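# Lay duct in covered trench, then close both covers

## Task

Put the duct into the trench that has covers, then close both covers again; it only counts if the duct and covers stay in place with no robot holding them, and at the end every gripper must have released and every arm must have moved away.

## Robot and tools

ROBOTS. Three identical i2rt Big YAM arms, arm1, arm2 and arm3. Each has six joints, a two-finger gripper and a wrist camera. One more camera, cam_high, is fixed in the room. The hand reaches roughly 1.0 m from the joint1 axis at full stretch. With joints 1 and 6 at 0 and the hand level and pointing forward, the wrist camera rides on top of the hand and looks toward the fingertips. Joints move at different speeds, so the hand can sweep a wide curve between two postures.

FRAME. There is one shared scene frame with its origin on the floor and +z up. The hand point is midway between the fingertips. Its z axis runs along the fingers, and the fingers open and close along its y axis. Robot foot poses are real but never printed.

JOINTS (absolute targets, radians, except the gripper in metres; the tolerance for counting as reached is in brackets):
- joint1_rad: -2.879 to 2.879 (±0.045). Base yaw, positive counter-clockwise seen from above. At 0 the arm extends the way its foot faces.
- joint2_rad: 0 to 3.141 (±0.14). Shoulder. At 0 the upper arm points backward, about level; increasing raises it and then brings it forward.
- joint3_rad: 0 to 3.019 (±0.09). Elbow. At 0 it is fully folded; increasing opens it.
- joint4_rad: -1.692 to 1.57 (±0.055). Hand pitch, positive tilts the fingers up.
- joint5_rad: -1.57 to 1.57 (±0.03). Sideways hand swing, positive toward the arm's right.
- joint6_rad: -2.094 to 2.094 (±0.035). Hand roll, positive clockwise viewed from behind the hand.
- gripper_m: 0 to 0.093 (±0.003). Fingertip gap in metres. Each pad squeezes with about 50–62 N at most, and some grippers give less.

TOOLS.
execute_actions {actions, cameras}: actions is a list holding zero or one action. The action is an object keyed by arm name ("arm1", "arm2", "arm3"). Under each name goes {"joints": {...}}, listing any subset of the seven keys above as absolute targets, not offsets. Example: {"arm1": {"joints": {"gripper_m": 0.05}}, "arm2": {"joints": {"joint1_rad": 0.3}}}. All motions in the action begin together and may finish at different times, and an action runs at most 15 s. Joints or arms that are left out can keep pushing toward an earlier target. If any key is unknown or any value is out of range, the whole call is rejected and nothing moves. cameras may be a list drawn from arm1_cam_wrist, arm2_cam_wrist, arm3_cam_wrist, cam_high, or "all". Omitting it, null or ["all"] returns every camera; [] returns none. An empty actions list only reports state and images.
wait {seconds: 0–10}: commands nothing, lets the scene run on, and returns the same output as an empty action.
zoom_image {camera, region:[x0,y0,x1,y1]}: gives a closer look at a region of that camera's latest full image. Coordinates are pixels from the top-left corner, and the region can be at most 504×504. Wrist images are 616×616; cam_high is 504×504.
finished_scene {scene: 1 or 2}: ends the scene permanently and reports whether the task succeeded. Its result also states the next scene's task. Replying without any tool call ends every remaining scene.

RESULTS. Each result gives every robot's state (joint_positions and more) plus images in the order listed on the "pictures" line. joint_status tells how each commanded joint finished:
- off_target: the joint stopped short and may still be pushing.
- contact_stop or time_out: the joint now holds where it stopped. After time_out it may keep a target close by (within 0.375, 0.375, 0.113, 0.225, 0.075, 0.3 rad for joints 1–6) and continue pushing toward it; on_its_own lists that case. To relieve the push, command the joint's reported position.
- not_followed, following the line "joint command not followed" and a "cause:" line: the self/inter-arm collision check held back that arm's joint targets. A gripper target in the same action still runs, and the held-back targets may be retried later.
- limit_stop_at_motor_heat: the arm stopped for heat. Send the target again.
on_its_own covers what this call did not command, and "held at" there means the held target, not the actual position. A MOTOR HOT line appears at 85 °C. At 100 °C an OVER-TEMPERATURE FAULT releases that arm and its gripper and the arm drops. Holding loads heats motors, even while you are thinking, and heat partly carries over into the next scene. Camera calibrations come in the opening data and result lines flag any camera whose values have changed. Wrist camera poses are computed from joint readings, so they can be off.

CAUTIONS. The arms do not stop when they touch something and can push hard, so avoid pressing into the trench, the covers or the table. A hard press between two robots fails the task, a hard hit may, and no state line reports robot-robot contact. The clearance check ignores fingers, gripper housings and wrist cameras and can act too late. Anything knocked out of the work area or onto the floor fails the task. Loose objects may occasionally be nudged. The robot keeps its last command while you think. Before finishing, confirm in images that the duct lies in the trench and both covers are shut, then open the grippers and move the arms away.

Each tool is called after ">>>" as name(argument=value, ...), one argument or row to a line, values as JSON.

## Session

>>> execute_actions(
  actions=[],
)

Scene clock: 0.00 s.
arm1.joint_positions: joint1_rad=-0.351 joint2_rad=+0.520 joint3_rad=+1.412 joint4_rad=-1.203 joint5_rad=-0.265 joint6_rad=-0.331 gripper_m=+0.094
arm1.joint_status: not commanded
arm1.hand: x=-0.7615 y=-0.0924 z=+1.4920 quat_wxyz=(-0.581, +0.080, -0.805, +0.084) (m; scene frame)
arm2.joint_positions: joint1_rad=+0.415 joint2_rad=+0.634 joint3_rad=+1.355 joint4_rad=-1.195 joint5_rad=+0.042 joint6_rad=-0.095 gripper_m=+0.094
arm2.joint_status: not commanded
arm2.hand: x=-0.0792 y=-0.3109 z=+1.2701 quat_wxyz=(-0.311, +0.740, -0.425, -0.418) (m; scene frame)
arm3.joint_positions: joint1_rad=-0.132 joint2_rad=+0.460 joint3_rad=+1.417 joint4_rad=-1.386 joint5_rad=-0.165 joint6_rad=+0.198 gripper_m=+0.094
arm3.joint_status: not commanded
arm3.hand: x=+0.8051 y=-0.1166 z=+1.4662 quat_wxyz=(-0.095, -0.840, +0.076, +0.528) (m; scene frame)
pictures: arm1_cam_wrist, arm2_cam_wrist, arm3_cam_wrist, cam_high
Images, in order (width x height): arm1_cam_wrist 616x616, arm2_cam_wrist 616x616, arm3_cam_wrist 616x616, cam_high 504x504.

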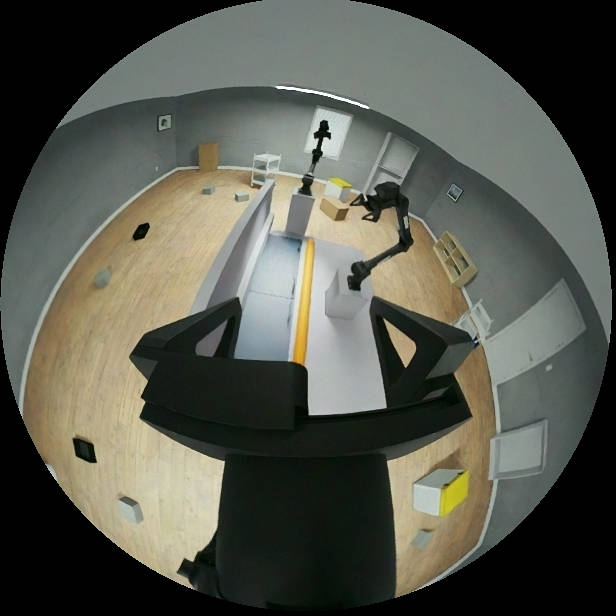

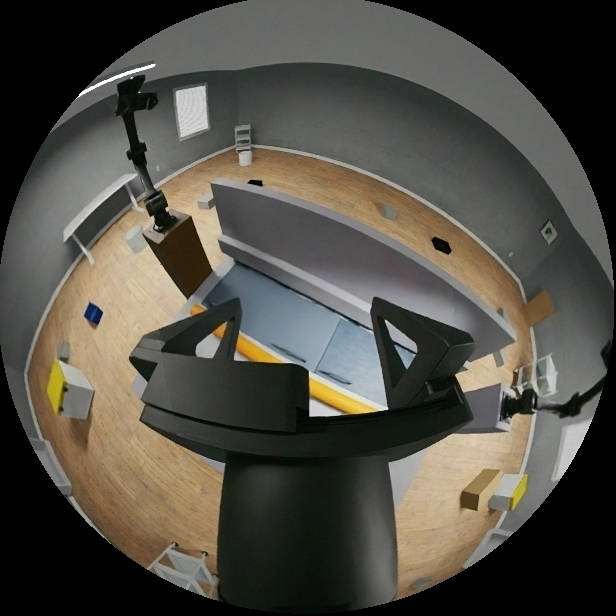

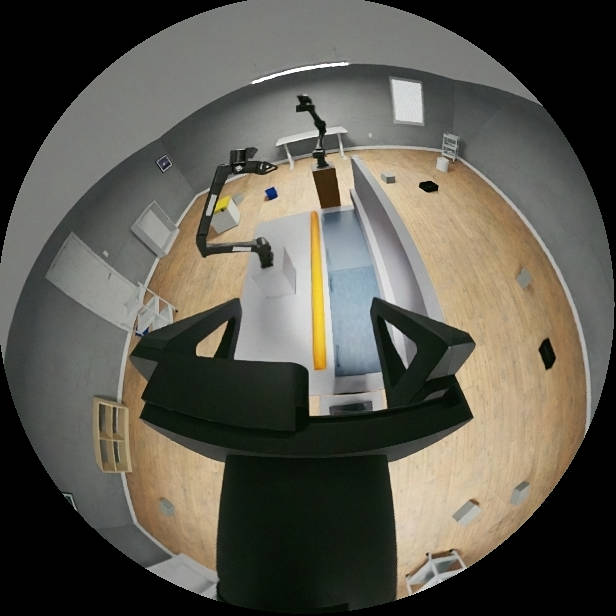

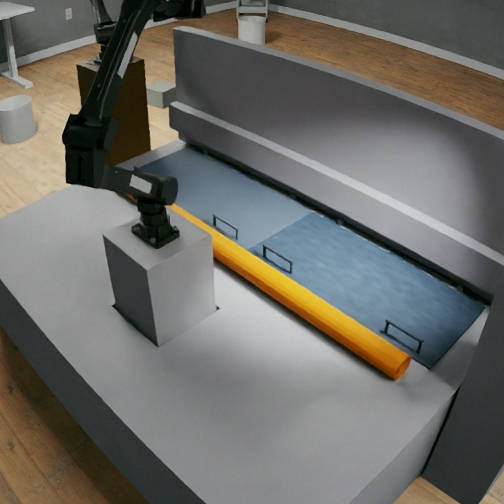

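>>> zoom_image(
  camera="cam_high",
  region=[100, 100, 350, 350],
)

>>> zoom_image(
  camera="cam_high",
  region=[254, 180, 504, 430],
)

>>> execute_actions(
  actions=[
    {"arm1":{"joints":{"joint1_rad":0,"joint5_rad":0,"joint6_rad":0,"joint2_rad":1.0,"joint3_rad":1.4,"joint4_rad":-1.5}},"arm2":{"joints":{"joint1_rad":0,"joint5_rad":0,"joint6_rad":0,"joint2_rad":0.63,"joint3_rad":0.9,"joint4_rad":-1.5}},"arm3":{"joints":{"joint1_rad":0,"joint5_rad":0,"joint6_rad":0,"joint2_rad":1.3,"joint3_rad":1.4,"joint4_rad":-1.5}}},
  ],
)

Region (100, 100, 350, 350) of cam_high's 504x504 image, scaled by 2.016, with more detail than that image has.

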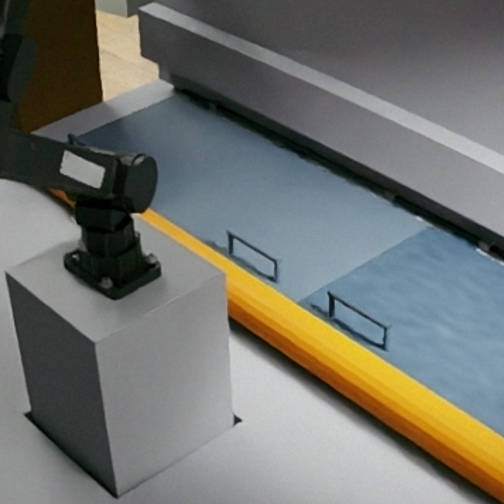

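Region (254, 180, 504, 430) of cam_high's 504x504 image, scaled by 2.016, with more detail than that image has.

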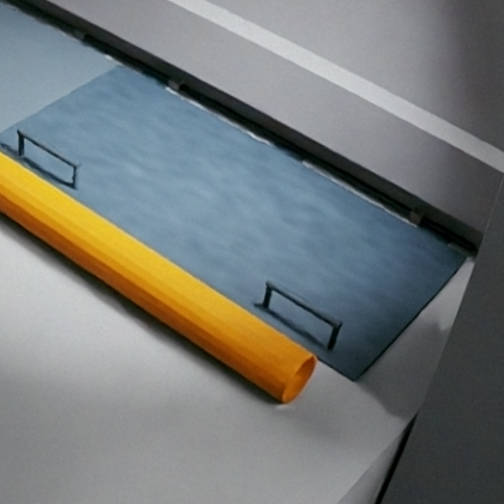

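Scene clock: 2.27 s.
arm1.joint_positions: joint1_rad=-0.007 joint2_rad=+1.016 joint3_rad=+1.376 joint4_rad=-1.490 joint5_rad=-0.003 joint6_rad=-0.011 gripper_m=+0.094
arm1.joint_status: all done
arm1.hand: x=-0.6215 y=-0.0648 z=+1.2885 quat_wxyz=(-0.211, +0.015, -0.977, -0.005) (m; scene frame)
arm2.joint_positions: joint1_rad=+0.012 joint2_rad=+0.636 joint3_rad=+0.903 joint4_rad=-1.495 joint5_rad=+0.002 joint6_rad=-0.008 gripper_m=+0.094
arm2.joint_status: all done
arm2.hand: x=+0.0196 y=-0.3416 z=+1.0003 quat_wxyz=(-0.119, +0.718, -0.675, -0.123) (m; scene frame)
arm3.joint_positions: joint1_rad=-0.004 joint2_rad=+1.318 joint3_rad=+1.378 joint4_rad=-1.486 joint5_rad=-0.005 joint6_rad=+0.012 gripper_m=+0.094
arm3.joint_status: all done
arm3.hand: x=+0.5563 y=-0.1170 z=+1.1855 quat_wxyz=(-0.002, -0.998, -0.012, +0.064) (m; scene frame)
pictures: arm1_cam_wrist, arm2_cam_wrist, arm3_cam_wrist, cam_high
camera_calibration (this result's frames):
arm1_cam_wrist: T_world_to_cam=[[0.033336, -0.999444, 0.000145181, -0.0434671], [-0.981646, -0.032715, 0.187883, -0.84674], [-0.187774, -0.00640579, -0.982191, 1.27186], [0, 0, 0, 1]] pos_world=[-0.590927, -0.0629968, 1.40831]
arm2_cam_wrist: T_world_to_cam=[[0.998845, 0.0465705, 0.0118265, -0.0135384], [0.0415335, -0.960601, 0.274811, -0.595155], [0.0241586, -0.274003, -0.961425, 0.988693], [0, 0, 0, 1]] pos_world=[0.0143562, -0.300172, 1.11427]
arm3_cam_wrist: T_world_to_cam=[[-0.0233961, 0.999726, 0.0009804, 0.127065], [0.887545, 0.0203194, 0.460274, -1.02419], [0.460128, 0.0116387, -0.887777, 0.922479], [0, 0, 0, 1]] pos_world=[0.487529, -0.116956, 1.29024]
Images, in order (width x height): arm1_cam_wrist 616x616, arm2_cam_wrist 616x616, arm3_cam_wrist 616x616, cam_high 504x504.

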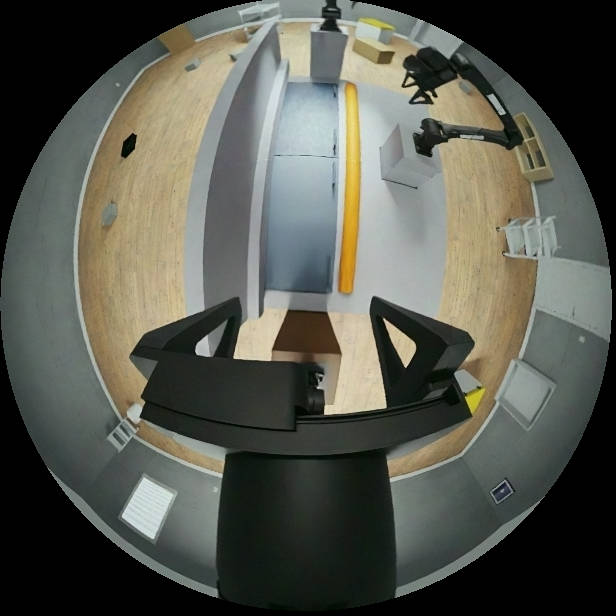

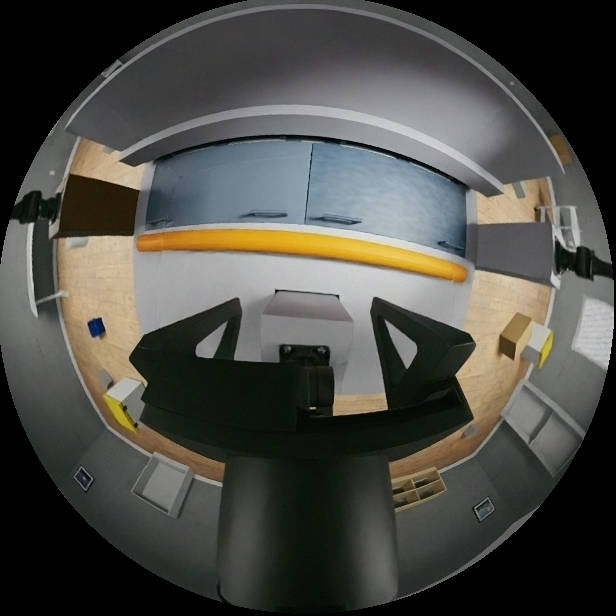

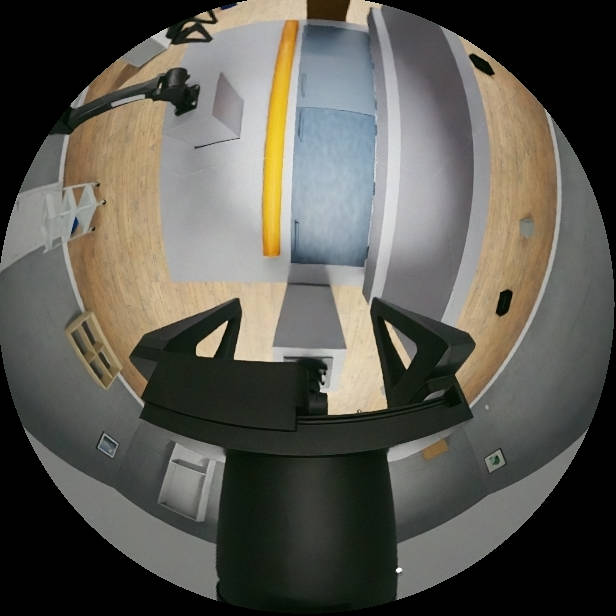

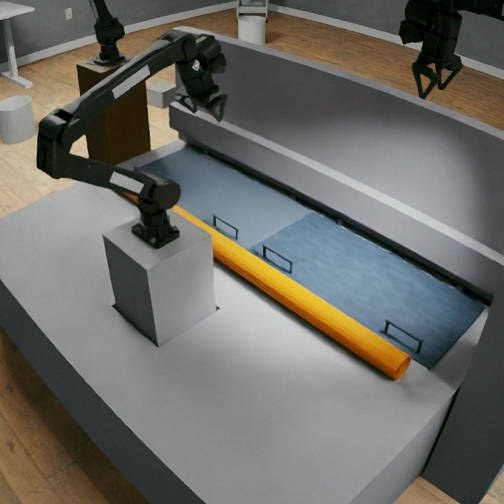

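>>> execute_actions(
  actions=[
    {"arm1":{"joints":{"joint4_rad":-0.7}},"arm2":{"joints":{"joint3_rad":1.5}},"arm3":{"joints":{"joint2_rad":1.8}}},
  ],
  cameras=[],
)

>>> execute_actions(
  actions=[
    {"arm1":{"joints":{"joint2_rad":1.8,"joint4_rad":-1.2}},"arm2":{"joints":{"joint1_rad":-0.6}},"arm3":{"joints":{"joint1_rad":0.4,"joint4_rad":-1.2}}},
  ],
)

Scene clock: 4.07 s.
arm1.joint_positions: joint1_rad=-0.007 joint2_rad=+1.016 joint3_rad=+1.376 joint4_rad=-0.723 joint5_rad=-0.003 joint6_rad=-0.010 gripper_m=+0.094
arm1.joint_status: all done
arm1.hand: x=-0.4943 y=-0.0629 z=+1.4215 quat_wxyz=(-0.561, +0.012, -0.828, -0.006) (m; scene frame)
arm2.joint_positions: joint1_rad=+0.012 joint2_rad=+0.623 joint3_rad=+1.461 joint4_rad=-1.498 joint5_rad=+0.002 joint6_rad=-0.008 gripper_m=+0.094
arm2.joint_status: all done
arm2.hand: x=+0.0198 y=-0.3465 z=+1.2605 quat_wxyz=(-0.304, +0.654, -0.615, -0.317) (m; scene frame)
arm3.joint_positions: joint1_rad=-0.004 joint2_rad=+1.828 joint3_rad=+1.378 joint4_rad=-1.488 joint5_rad=-0.005 joint6_rad=+0.012 gripper_m=+0.094
arm3.joint_status: all done
arm3.hand: x=+0.5298 y=-0.1170 z=+0.9751 quat_wxyz=(+0.005, -0.982, -0.011, -0.191) (m; scene frame)
pictures: none
No camera images: the call's "cameras" was empty. Leave "cameras" out to get every camera's image.

Scene clock: 5.77 s.
arm1.joint_positions: joint1_rad=-0.007 joint2_rad=+1.813 joint3_rad=+1.376 joint4_rad=-1.189 joint5_rad=-0.003 joint6_rad=-0.010 gripper_m=+0.094
arm1.joint_status: all done
arm1.hand: x=-0.4581 y=-0.0602 z=+0.9606 quat_wxyz=(+0.035, +0.015, -0.999, -0.003) (m; scene frame)
arm2.joint_positions: joint1_rad=-0.587 joint2_rad=+0.623 joint3_rad=+1.461 joint4_rad=-1.498 joint5_rad=+0.002 joint6_rad=-0.008 gripper_m=+0.094
arm2.joint_status: all done
arm2.hand: x=+0.1363 y=-0.3762 z=+1.2605 quat_wxyz=(-0.384, +0.443, -0.781, -0.214) (m; scene frame)
arm3.joint_positions: joint1_rad=+0.396 joint2_rad=+1.828 joint3_rad=+1.378 joint4_rad=-1.214 joint5_rad=-0.001 joint6_rad=+0.010 gripper_m=+0.094
arm3.joint_status: all done
arm3.hand: x=+0.5115 y=-0.3133 z=+0.9583 quat_wxyz=(+0.011, -0.976, -0.211, -0.054) (m; scene frame)
pictures: arm1_cam_wrist, arm2_cam_wrist, arm3_cam_wrist, cam_high
camera_calibration (this result's frames):
arm1_cam_wrist: T_world_to_cam=[[0.0335137, -0.999417, -0.00646772, -0.0378237], [-0.773921, -0.0300457, 0.632569, -0.956492], [-0.632394, -0.0161942, -0.774477, 0.576656], [0, 0, 0, 1]] pos_world=[-0.374308, -0.0572017, 1.05141]
arm2_cam_wrist: T_world_to_cam=[[0.848477, -0.529208, 0.00512064, -0.319213], [-0.506116, -0.814206, -0.284454, 0.129983], [0.154705, 0.238761, -0.958676, 1.39817], [0, 0, 0, 1]] pos_world=[0.120327, -0.396926, 1.379]
arm3_cam_wrist: T_world_to_cam=[[-0.41223, 0.911079, 0.00118426, 0.493367], [0.686848, 0.30992, 0.657411, -0.871416], [0.598586, 0.271818, -0.753531, 0.62572], [0, 0, 0, 1]] pos_world=[0.427364, -0.349509, 1.04379]
Images, in order (width x height): arm1_cam_wrist 616x616, arm2_cam_wrist 616x616, arm3_cam_wrist 616x616, cam_high 504x504.

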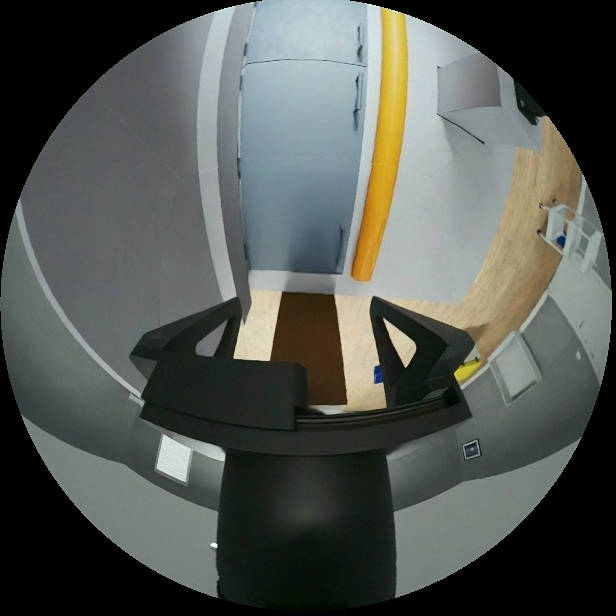

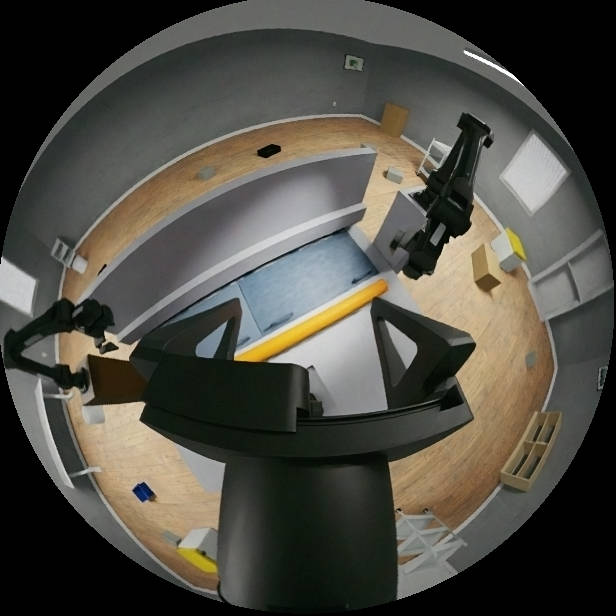

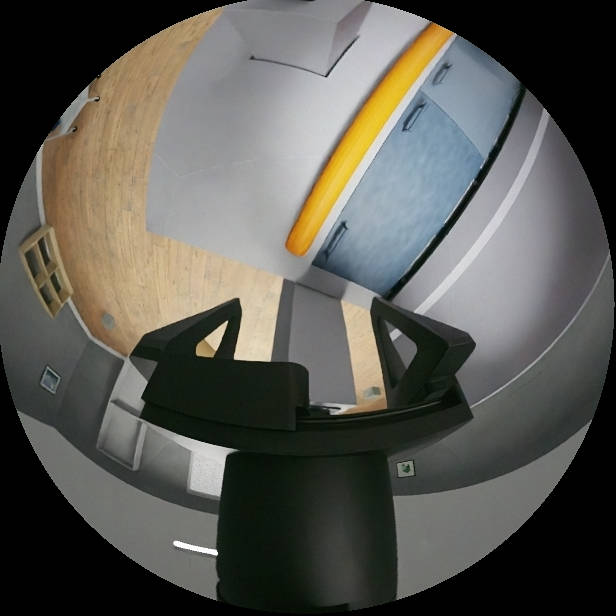

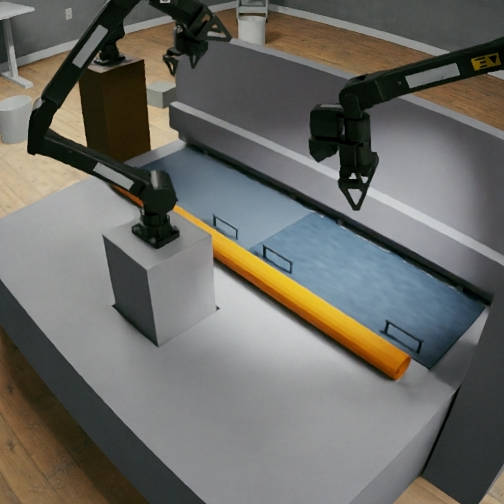

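>>> execute_actions(
  actions=[
    {"arm1":{"joints":{"joint1_rad":-0.225,"joint2_rad":2.48,"joint3_rad":0.95,"joint4_rad":0.02,"joint6_rad":-0.195}},"arm2":{"joints":{"joint1_rad":0,"joint3_rad":1.0}},"arm3":{"joints":{"joint1_rad":0.08,"joint2_rad":2.5,"joint3_rad":0.95,"joint4_rad":0.02,"joint6_rad":0.1}}},
  ],
)

Scene clock: 11.20 s.
arm1.joint_positions: joint1_rad=-0.232 joint2_rad=+2.496 joint3_rad=+0.953 joint4_rad=+0.007 joint5_rad=+0.002 joint6_rad=-0.185 gripper_m=+0.094
arm1.joint_status: all done
arm1.hand: x=-0.5993 y=-0.1477 z=+0.5640 quat_wxyz=(-0.009, -0.010, -1.000, +0.002) (m; scene frame)
arm2.joint_positions: joint1_rad=-0.012 joint2_rad=+0.635 joint3_rad=+1.003 joint4_rad=-1.498 joint5_rad=+0.002 joint6_rad=-0.007 gripper_m=+0.094
arm2.joint_status: all done
arm2.hand: x=+0.0241 y=-0.3317 z=+1.0457 quat_wxyz=(-0.153, +0.703, -0.677, -0.156) (m; scene frame)
arm3.joint_positions: joint1_rad=+0.082 joint2_rad=+2.520 joint3_rad=+0.954 joint4_rad=+0.004 joint5_rad=+0.000 joint6_rad=+0.088 gripper_m=+0.094
arm3.joint_status: all done
arm3.hand: x=+0.6049 y=-0.1434 z=+0.5603 quat_wxyz=(+0.002, -1.000, -0.017, -0.004) (m; scene frame)
pictures: arm1_cam_wrist, arm2_cam_wrist, arm3_cam_wrist, cam_high
camera_calibration (this result's frames):
arm1_cam_wrist: T_world_to_cam=[[-0.0167818, -0.999843, 0.00565665, -0.160093], [-0.827186, 0.0170615, 0.561669, -0.802507], [-0.561678, 0.00474672, -0.827342, 0.254071], [0, 0, 0, 1]] pos_world=[-0.523803, -0.147582, 0.661853]
arm2_cam_wrist: T_world_to_cam=[[0.999737, 0.0206059, 0.0100479, -0.0258746], [0.0184601, -0.983467, 0.180142, -0.506287], [0.0135938, -0.179909, -0.983589, 1.08955], [0, 0, 0, 1]] pos_world=[0.0204029, -0.301364, 1.16313]
arm3_cam_wrist: T_world_to_cam=[[-0.0336967, 0.999405, 0.00731686, 0.157836], [0.81719, 0.0233367, 0.575895, -0.800905], [0.575382, 0.025385, -0.817491, 0.238259], [0, 0, 0, 1]] pos_world=[0.52272, -0.1451, 0.654858]
Images, in order (width x height): arm1_cam_wrist 616x616, arm2_cam_wrist 616x616, arm3_cam_wrist 616x616, cam_high 504x504.

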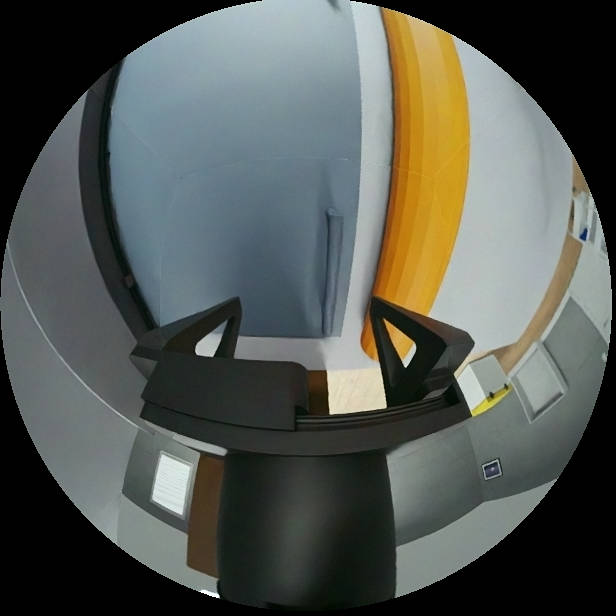

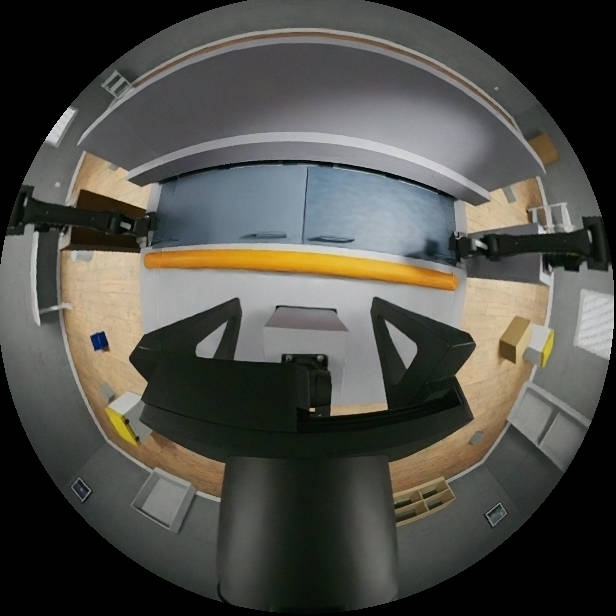

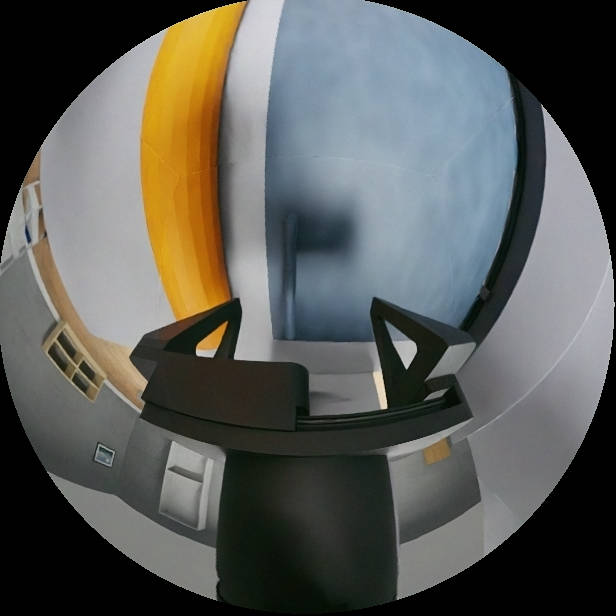

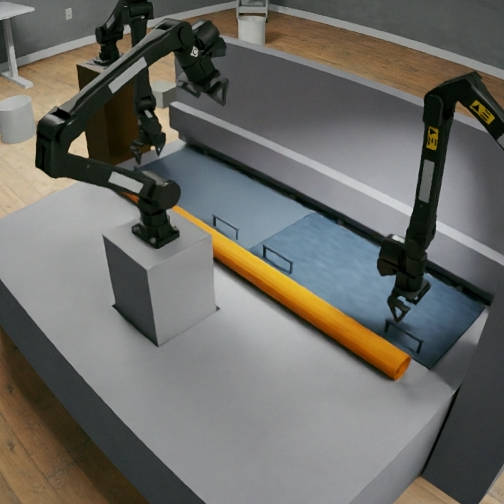

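>>> execute_actions(
  actions=[
    {"arm1":{"joints":{"joint1_rad":-0.317,"joint6_rad":-0.29,"gripper_m":0.05,"joint2_rad":2.66,"joint3_rad":1.04,"joint4_rad":0.08}},"arm3":{"joints":{"joint1_rad":0.148,"joint6_rad":0.175,"gripper_m":0.05,"joint2_rad":2.68,"joint3_rad":1.04,"joint4_rad":0.1}}},
  ],
  cameras=["arm1_cam_wrist","arm3_cam_wrist"],
)

Scene clock: 15.57 s.
arm1.joint_positions: joint1_rad=-0.322 joint2_rad=+2.663 joint3_rad=+1.037 joint4_rad=+0.075 joint5_rad=+0.001 joint6_rad=-0.280 gripper_m=+0.050
arm1.joint_status: all done
arm1.hand: x=-0.6189 y=-0.1778 z=+0.5053 quat_wxyz=(-0.002, -0.008, -1.000, +0.001) (m; scene frame)
arm2.joint_positions: joint1_rad=-0.012 joint2_rad=+0.635 joint3_rad=+1.003 joint4_rad=-1.498 joint5_rad=+0.002 joint6_rad=-0.007 gripper_m=+0.094
arm2.joint_status: not commanded
arm2.hand: x=+0.0241 y=-0.3317 z=+1.0457 quat_wxyz=(-0.153, +0.703, -0.677, -0.156) (m; scene frame)
arm3.joint_positions: joint1_rad=+0.154 joint2_rad=+2.686 joint3_rad=+1.037 joint4_rad=+0.093 joint5_rad=+0.000 joint6_rad=+0.162 gripper_m=+0.050
arm3.joint_status: all done
arm3.hand: x=+0.6171 y=-0.1681 z=+0.5020 quat_wxyz=(+0.001, -1.000, -0.016, +0.000) (m; scene frame)
pictures: arm1_cam_wrist, arm3_cam_wrist
camera_calibration (this result's frames):
arm1_cam_wrist: T_world_to_cam=[[-0.0121198, -0.999918, 0.004239, -0.186677], [-0.819606, 0.0123626, 0.572794, -0.786942], [-0.572799, 0.00346784, -0.819688, 0.18365], [0, 0, 0, 1]] pos_world=[-0.54205, -0.17757, 0.602083]
arm3_cam_wrist: T_world_to_cam=[[-0.0309965, 0.999503, 0.00565543, 0.18255], [0.820853, 0.022227, 0.570707, -0.776556], [0.570298, 0.0223322, -0.821134, 0.188649], [0, 0, 0, 1]] pos_world=[0.535511, -0.169411, 0.597059]
Images, in order (width x height): arm1_cam_wrist 616x616, arm3_cam_wrist 616x616.

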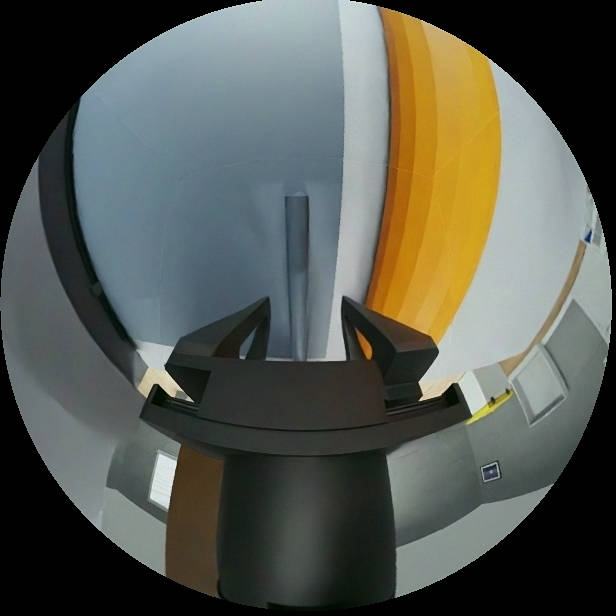

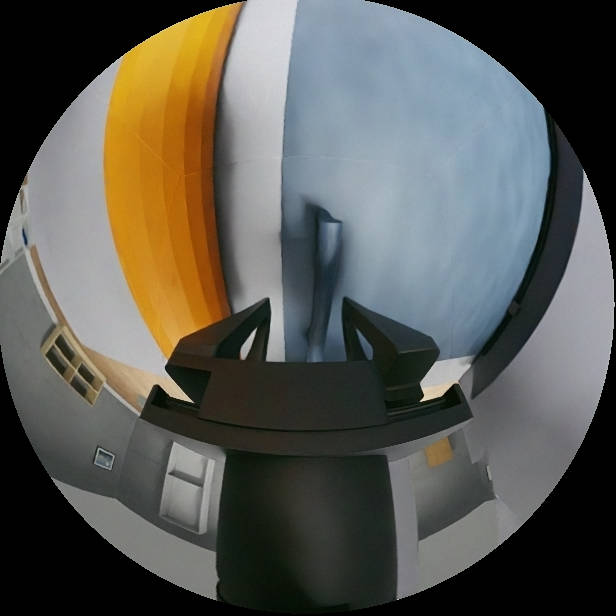

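>>> execute_actions(
  actions=[
    {"arm1":{"joints":{"joint1_rad":-0.298}},"arm3":{"joints":{"joint1_rad":0.118}}},
  ],
  cameras=[],
)

>>> execute_actions(
  actions=[
    {"arm1":{"joints":{"joint2_rad":2.765,"joint3_rad":1.11,"joint4_rad":0.11}},"arm3":{"joints":{"joint2_rad":2.78,"joint3_rad":1.105,"joint4_rad":0.13}}},
  ],
)

Scene clock: 17.77 s.
arm1.joint_positions: joint1_rad=-0.307 joint2_rad=+2.663 joint3_rad=+1.037 joint4_rad=+0.075 joint5_rad=+0.001 joint6_rad=-0.280 gripper_m=+0.050
arm1.joint_status: all done
arm1.hand: x=-0.6173 y=-0.1724 z=+0.5053 quat_wxyz=(-0.002, +0.000, -1.000, +0.001) (m; scene frame)
arm2.joint_positions: joint1_rad=-0.012 joint2_rad=+0.635 joint3_rad=+1.003 joint4_rad=-1.498 joint5_rad=+0.002 joint6_rad=-0.007 gripper_m=+0.094
arm2.joint_status: not commanded
arm2.hand: x=+0.0241 y=-0.3317 z=+1.0457 quat_wxyz=(-0.153, +0.703, -0.677, -0.156) (m; scene frame)
arm3.joint_positions: joint1_rad=+0.119 joint2_rad=+2.686 joint3_rad=+1.037 joint4_rad=+0.093 joint5_rad=+0.000 joint6_rad=+0.163 gripper_m=+0.050
arm3.joint_status: all done
arm3.hand: x=+0.6149 y=-0.1555 z=+0.5020 quat_wxyz=(+0.002, -1.000, +0.002, +0.000) (m; scene frame)
pictures: none
No camera images: the call's "cameras" was empty. Leave "cameras" out to get every camera's image.

Scene clock: 18.70 s.
arm1.joint_positions: joint1_rad=-0.307 joint2_rad=+2.756 joint3_rad=+1.111 joint4_rad=+0.103 joint5_rad=+0.001 joint6_rad=-0.280 gripper_m=+0.050
arm1.joint_status: all done
arm1.hand: x=-0.6143 y=-0.1732 z=+0.4710 quat_wxyz=(-0.006, +0.000, -1.000, +0.002) (m; scene frame)
arm2.joint_positions: joint1_rad=-0.012 joint2_rad=+0.635 joint3_rad=+1.003 joint4_rad=-1.498 joint5_rad=+0.002 joint6_rad=-0.007 gripper_m=+0.094
arm2.joint_status: not commanded
arm2.hand: x=+0.0241 y=-0.3317 z=+1.0457 quat_wxyz=(-0.153, +0.703, -0.677, -0.156) (m; scene frame)
arm3.joint_positions: joint1_rad=+0.119 joint2_rad=+2.773 joint3_rad=+1.106 joint4_rad=+0.120 joint5_rad=+0.000 joint6_rad=+0.163 gripper_m=+0.050
arm3.joint_status: all done
arm3.hand: x=+0.6130 y=-0.1557 z=+0.4698 quat_wxyz=(+0.001, -1.000, +0.002, +0.004) (m; scene frame)
pictures: arm1_cam_wrist, arm2_cam_wrist, arm3_cam_wrist, cam_high
camera_calibration (this result's frames):
arm1_cam_wrist: T_world_to_cam=[[0.00348126, -0.999974, 0.00624835, -0.173245], [-0.824118, 0.000670222, 0.566418, -0.765394], [-0.566407, -0.00712123, -0.824095, 0.162286], [0, 0, 0, 1]] pos_world=[-0.538252, -0.171572, 0.568354]
arm2_cam_wrist: T_world_to_cam=[[0.999737, 0.0206059, 0.0100479, -0.0258746], [0.0184601, -0.983467, 0.180142, -0.506287], [0.0135938, -0.179909, -0.983589, 1.08955], [0, 0, 0, 1]] pos_world=[0.0204029, -0.301364, 1.16313]
arm3_cam_wrist: T_world_to_cam=[[0.00449217, 0.999978, 0.00490381, 0.148846], [0.825716, -0.00647538, 0.564048, -0.759432], [0.564068, 0.00151536, -0.825727, 0.167061], [0, 0, 0, 1]] pos_world=[0.532173, -0.154014, 0.565574]
Images, in order (width x height): arm1_cam_wrist 616x616, arm2_cam_wrist 616x616, arm3_cam_wrist 616x616, cam_high 504x504.

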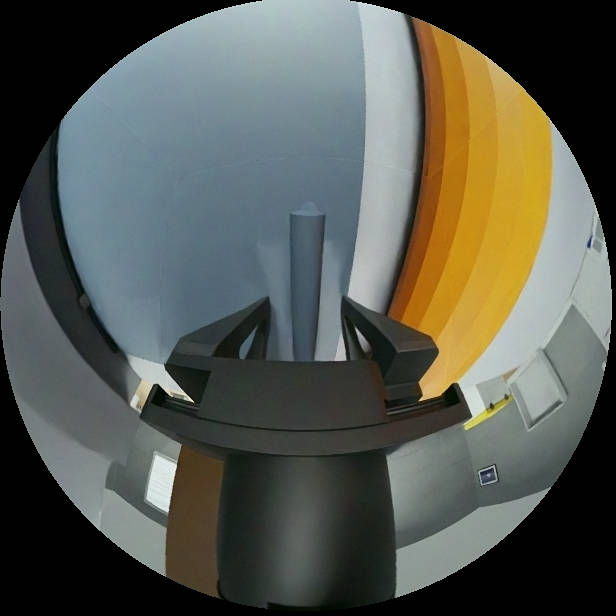

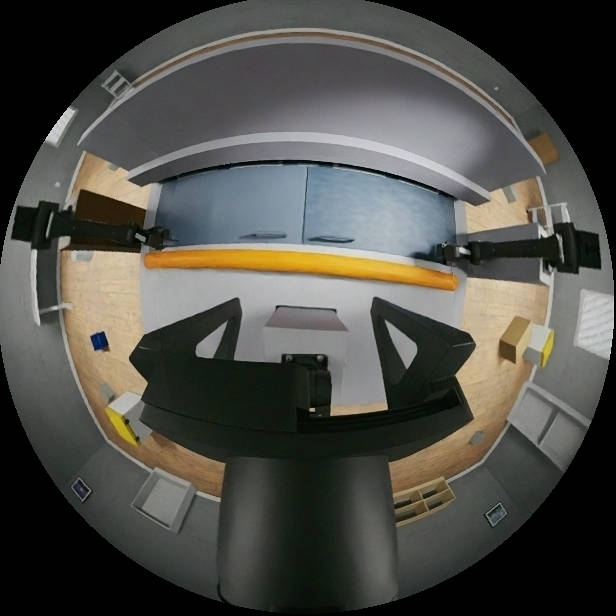

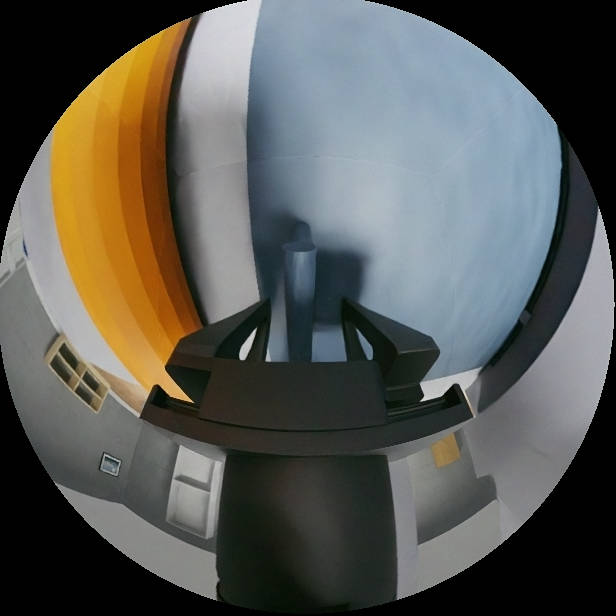

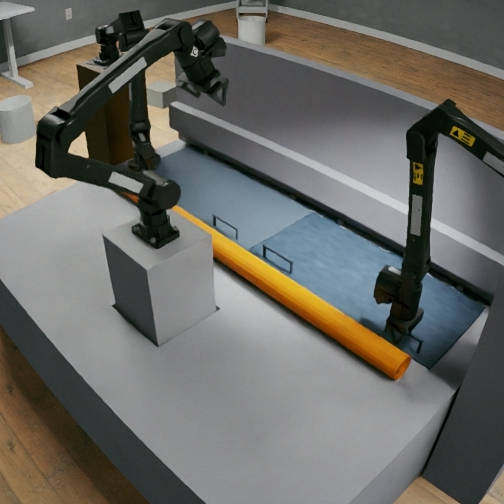

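>>> execute_actions(
  actions=[
    {"arm1":{"joints":{"gripper_m":0.0}},"arm3":{"joints":{"gripper_m":0.0}}},
  ],
  cameras=["arm1_cam_wrist","arm3_cam_wrist"],
)

Scene clock: 19.53 s.
arm1.joint_positions: joint1_rad=-0.307 joint2_rad=+2.756 joint3_rad=+1.111 joint4_rad=+0.103 joint5_rad=-0.004 joint6_rad=-0.260 gripper_m=+0.008
arm1.joint_status: gripper_m off_target (ended at +0.008, target +0.000)
arm1.hand: x=-0.6141 y=-0.1723 z=+0.4710 quat_wxyz=(-0.007, -0.010, -1.000, +0.000) (m; scene frame)
arm2.joint_positions: joint1_rad=-0.012 joint2_rad=+0.635 joint3_rad=+1.003 joint4_rad=-1.498 joint5_rad=+0.002 joint6_rad=-0.007 gripper_m=+0.094
arm2.joint_status: not commanded
arm2.hand: x=+0.0241 y=-0.3317 z=+1.0457 quat_wxyz=(-0.153, +0.703, -0.677, -0.156) (m; scene frame)
arm3.joint_positions: joint1_rad=+0.123 joint2_rad=+2.773 joint3_rad=+1.106 joint4_rad=+0.120 joint5_rad=-0.010 joint6_rad=+0.177 gripper_m=+0.007
arm3.joint_status: gripper_m off_target (ended at +0.007, target +0.000)
arm3.hand: x=+0.6133 y=-0.1589 z=+0.4698 quat_wxyz=(-0.004, -1.000, +0.007, +0.003) (m; scene frame)
pictures: arm1_cam_wrist, arm3_cam_wrist
camera_calibration (this result's frames):
arm1_cam_wrist: T_world_to_cam=[[-0.0162992, -0.999866, 0.00157995, -0.182281], [-0.824716, 0.0143374, 0.565365, -0.762699], [-0.565311, 0.007912, -0.82484, 0.166053], [0, 0, 0, 1]] pos_world=[-0.538109, -0.172635, 0.568458]
arm3_cam_wrist: T_world_to_cam=[[0.0151002, 0.999871, -0.00546464, 0.150366], [0.824872, -0.00936808, 0.565242, -0.760174], [0.565118, -0.0130429, -0.824907, 0.163555], [0, 0, 0, 1]] pos_world=[0.532348, -0.155335, 0.565422]
Images, in order (width x height): arm1_cam_wrist 616x616, arm3_cam_wrist 616x616.

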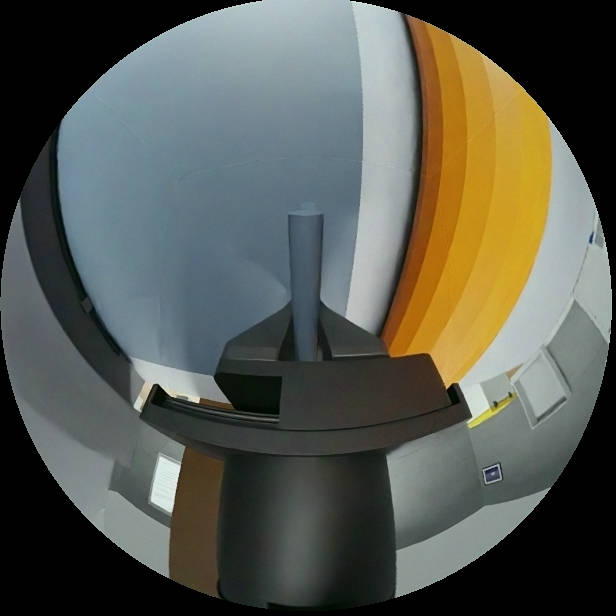

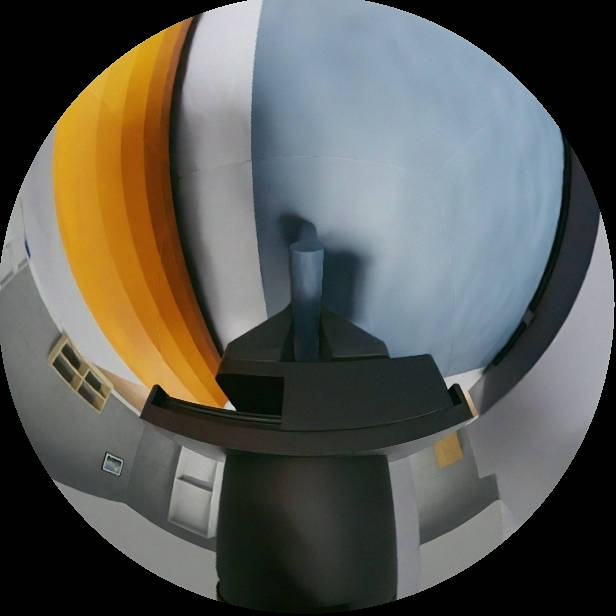

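>>> execute_actions(
  actions=[
    {"arm1":{"joints":{"joint1_rad":-0.2,"joint2_rad":2.42,"joint3_rad":0.876,"joint4_rad":0.0,"joint6_rad":-0.16}},"arm3":{"joints":{"joint1_rad":0.02,"joint2_rad":2.445,"joint3_rad":0.885,"joint4_rad":0.02,"joint6_rad":0.07}}},
  ],
)

Scene clock: 21.27 s.
arm1.joint_positions: joint1_rad=-0.224 joint2_rad=+2.502 joint3_rad=+0.919 joint4_rad=+0.038 joint5_rad=+0.032 joint6_rad=-0.172 gripper_m=+0.008
arm1.joint_status: all done
arm1.hand: x=-0.6153 y=-0.1467 z=+0.5622 quat_wxyz=(-0.002, -0.013, -1.000, +0.016) (m; scene frame)
arm2.joint_positions: joint1_rad=-0.012 joint2_rad=+0.635 joint3_rad=+1.003 joint4_rad=-1.498 joint5_rad=+0.002 joint6_rad=-0.007 gripper_m=+0.094
arm2.joint_status: not commanded
arm2.hand: x=+0.0241 y=-0.3317 z=+1.0457 quat_wxyz=(-0.153, +0.703, -0.677, -0.156) (m; scene frame)
arm3.joint_positions: joint1_rad=+0.043 joint2_rad=+2.523 joint3_rad=+0.920 joint4_rad=+0.052 joint5_rad=-0.040 joint6_rad=+0.098 gripper_m=+0.007
arm3.joint_status: all done
arm3.hand: x=+0.6151 y=-0.1348 z=+0.5597 quat_wxyz=(-0.018, -1.000, +0.007, +0.000) (m; scene frame)
pictures: arm1_cam_wrist, arm2_cam_wrist, arm3_cam_wrist, cam_high
camera_calibration (this result's frames):
arm1_cam_wrist: T_world_to_cam=[[-0.0222751, -0.999176, 0.0339416, -0.178552], [-0.819278, 0.0377005, 0.572156, -0.81273], [-0.572964, -0.0150627, -0.819442, 0.229312], [0, 0, 0, 1]] pos_world=[-0.538441, -0.144311, 0.658976]
arm2_cam_wrist: T_world_to_cam=[[0.999737, 0.0206059, 0.0100479, -0.0258746], [0.0184601, -0.983467, 0.180142, -0.506287], [0.0135938, -0.179909, -0.983589, 1.08955], [0, 0, 0, 1]] pos_world=[0.0204029, -0.301364, 1.16313]
arm3_cam_wrist: T_world_to_cam=[[0.0158303, 0.999321, -0.03328, 0.141847], [0.821647, 0.00596558, 0.569966, -0.810813], [0.569777, -0.0363671, -0.820994, 0.228784], [0, 0, 0, 1]] pos_world=[0.5336, -0.128593, 0.654686]
Images, in order (width x height): arm1_cam_wrist 616x616, arm2_cam_wrist 616x616, arm3_cam_wrist 616x616, cam_high 504x504.

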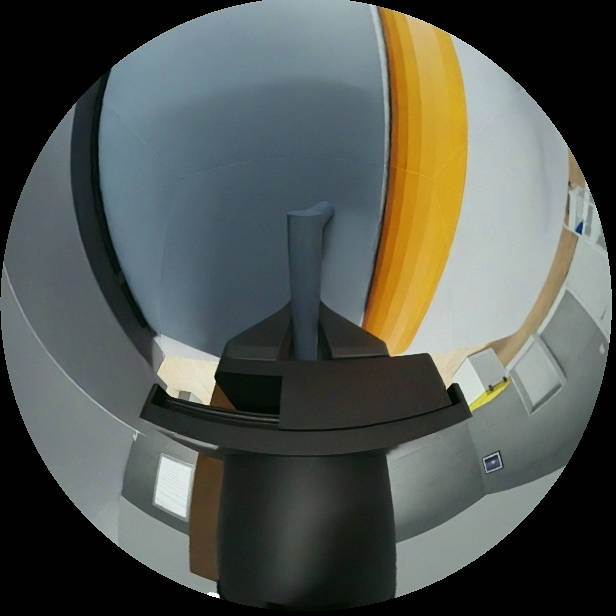

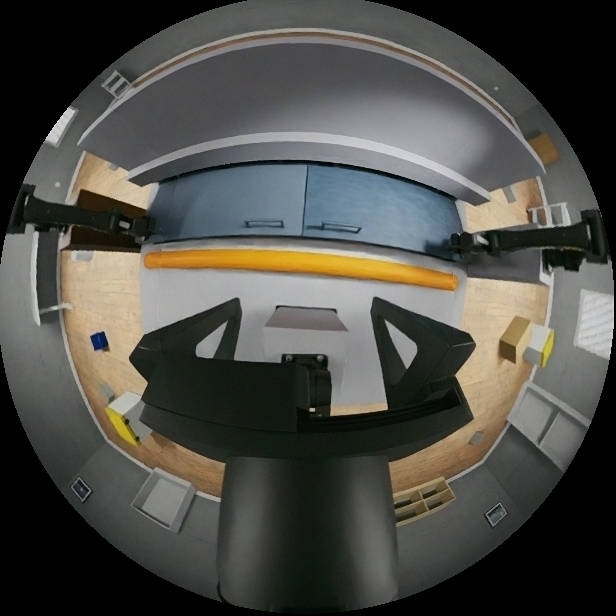

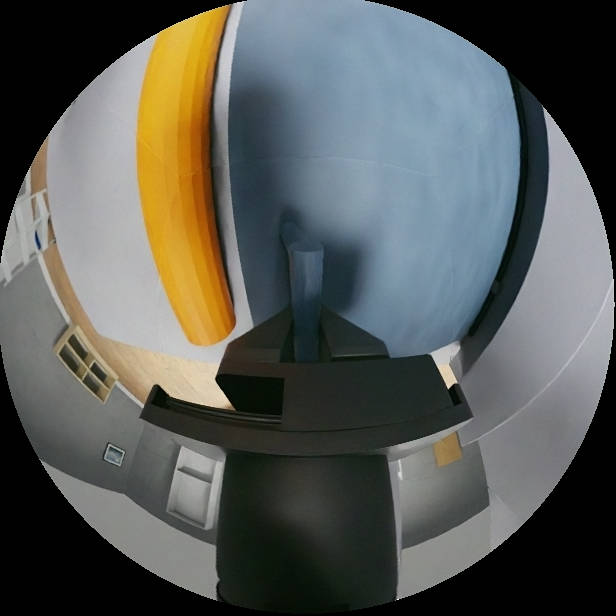

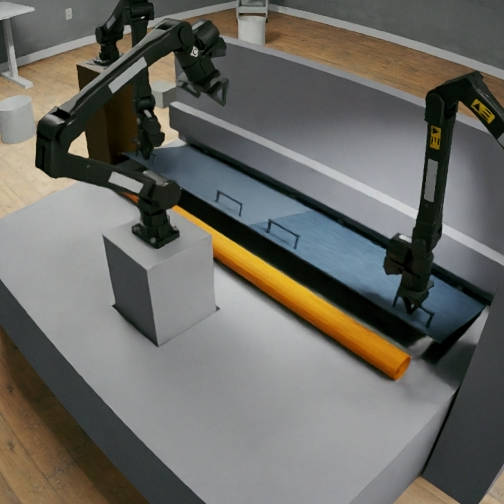

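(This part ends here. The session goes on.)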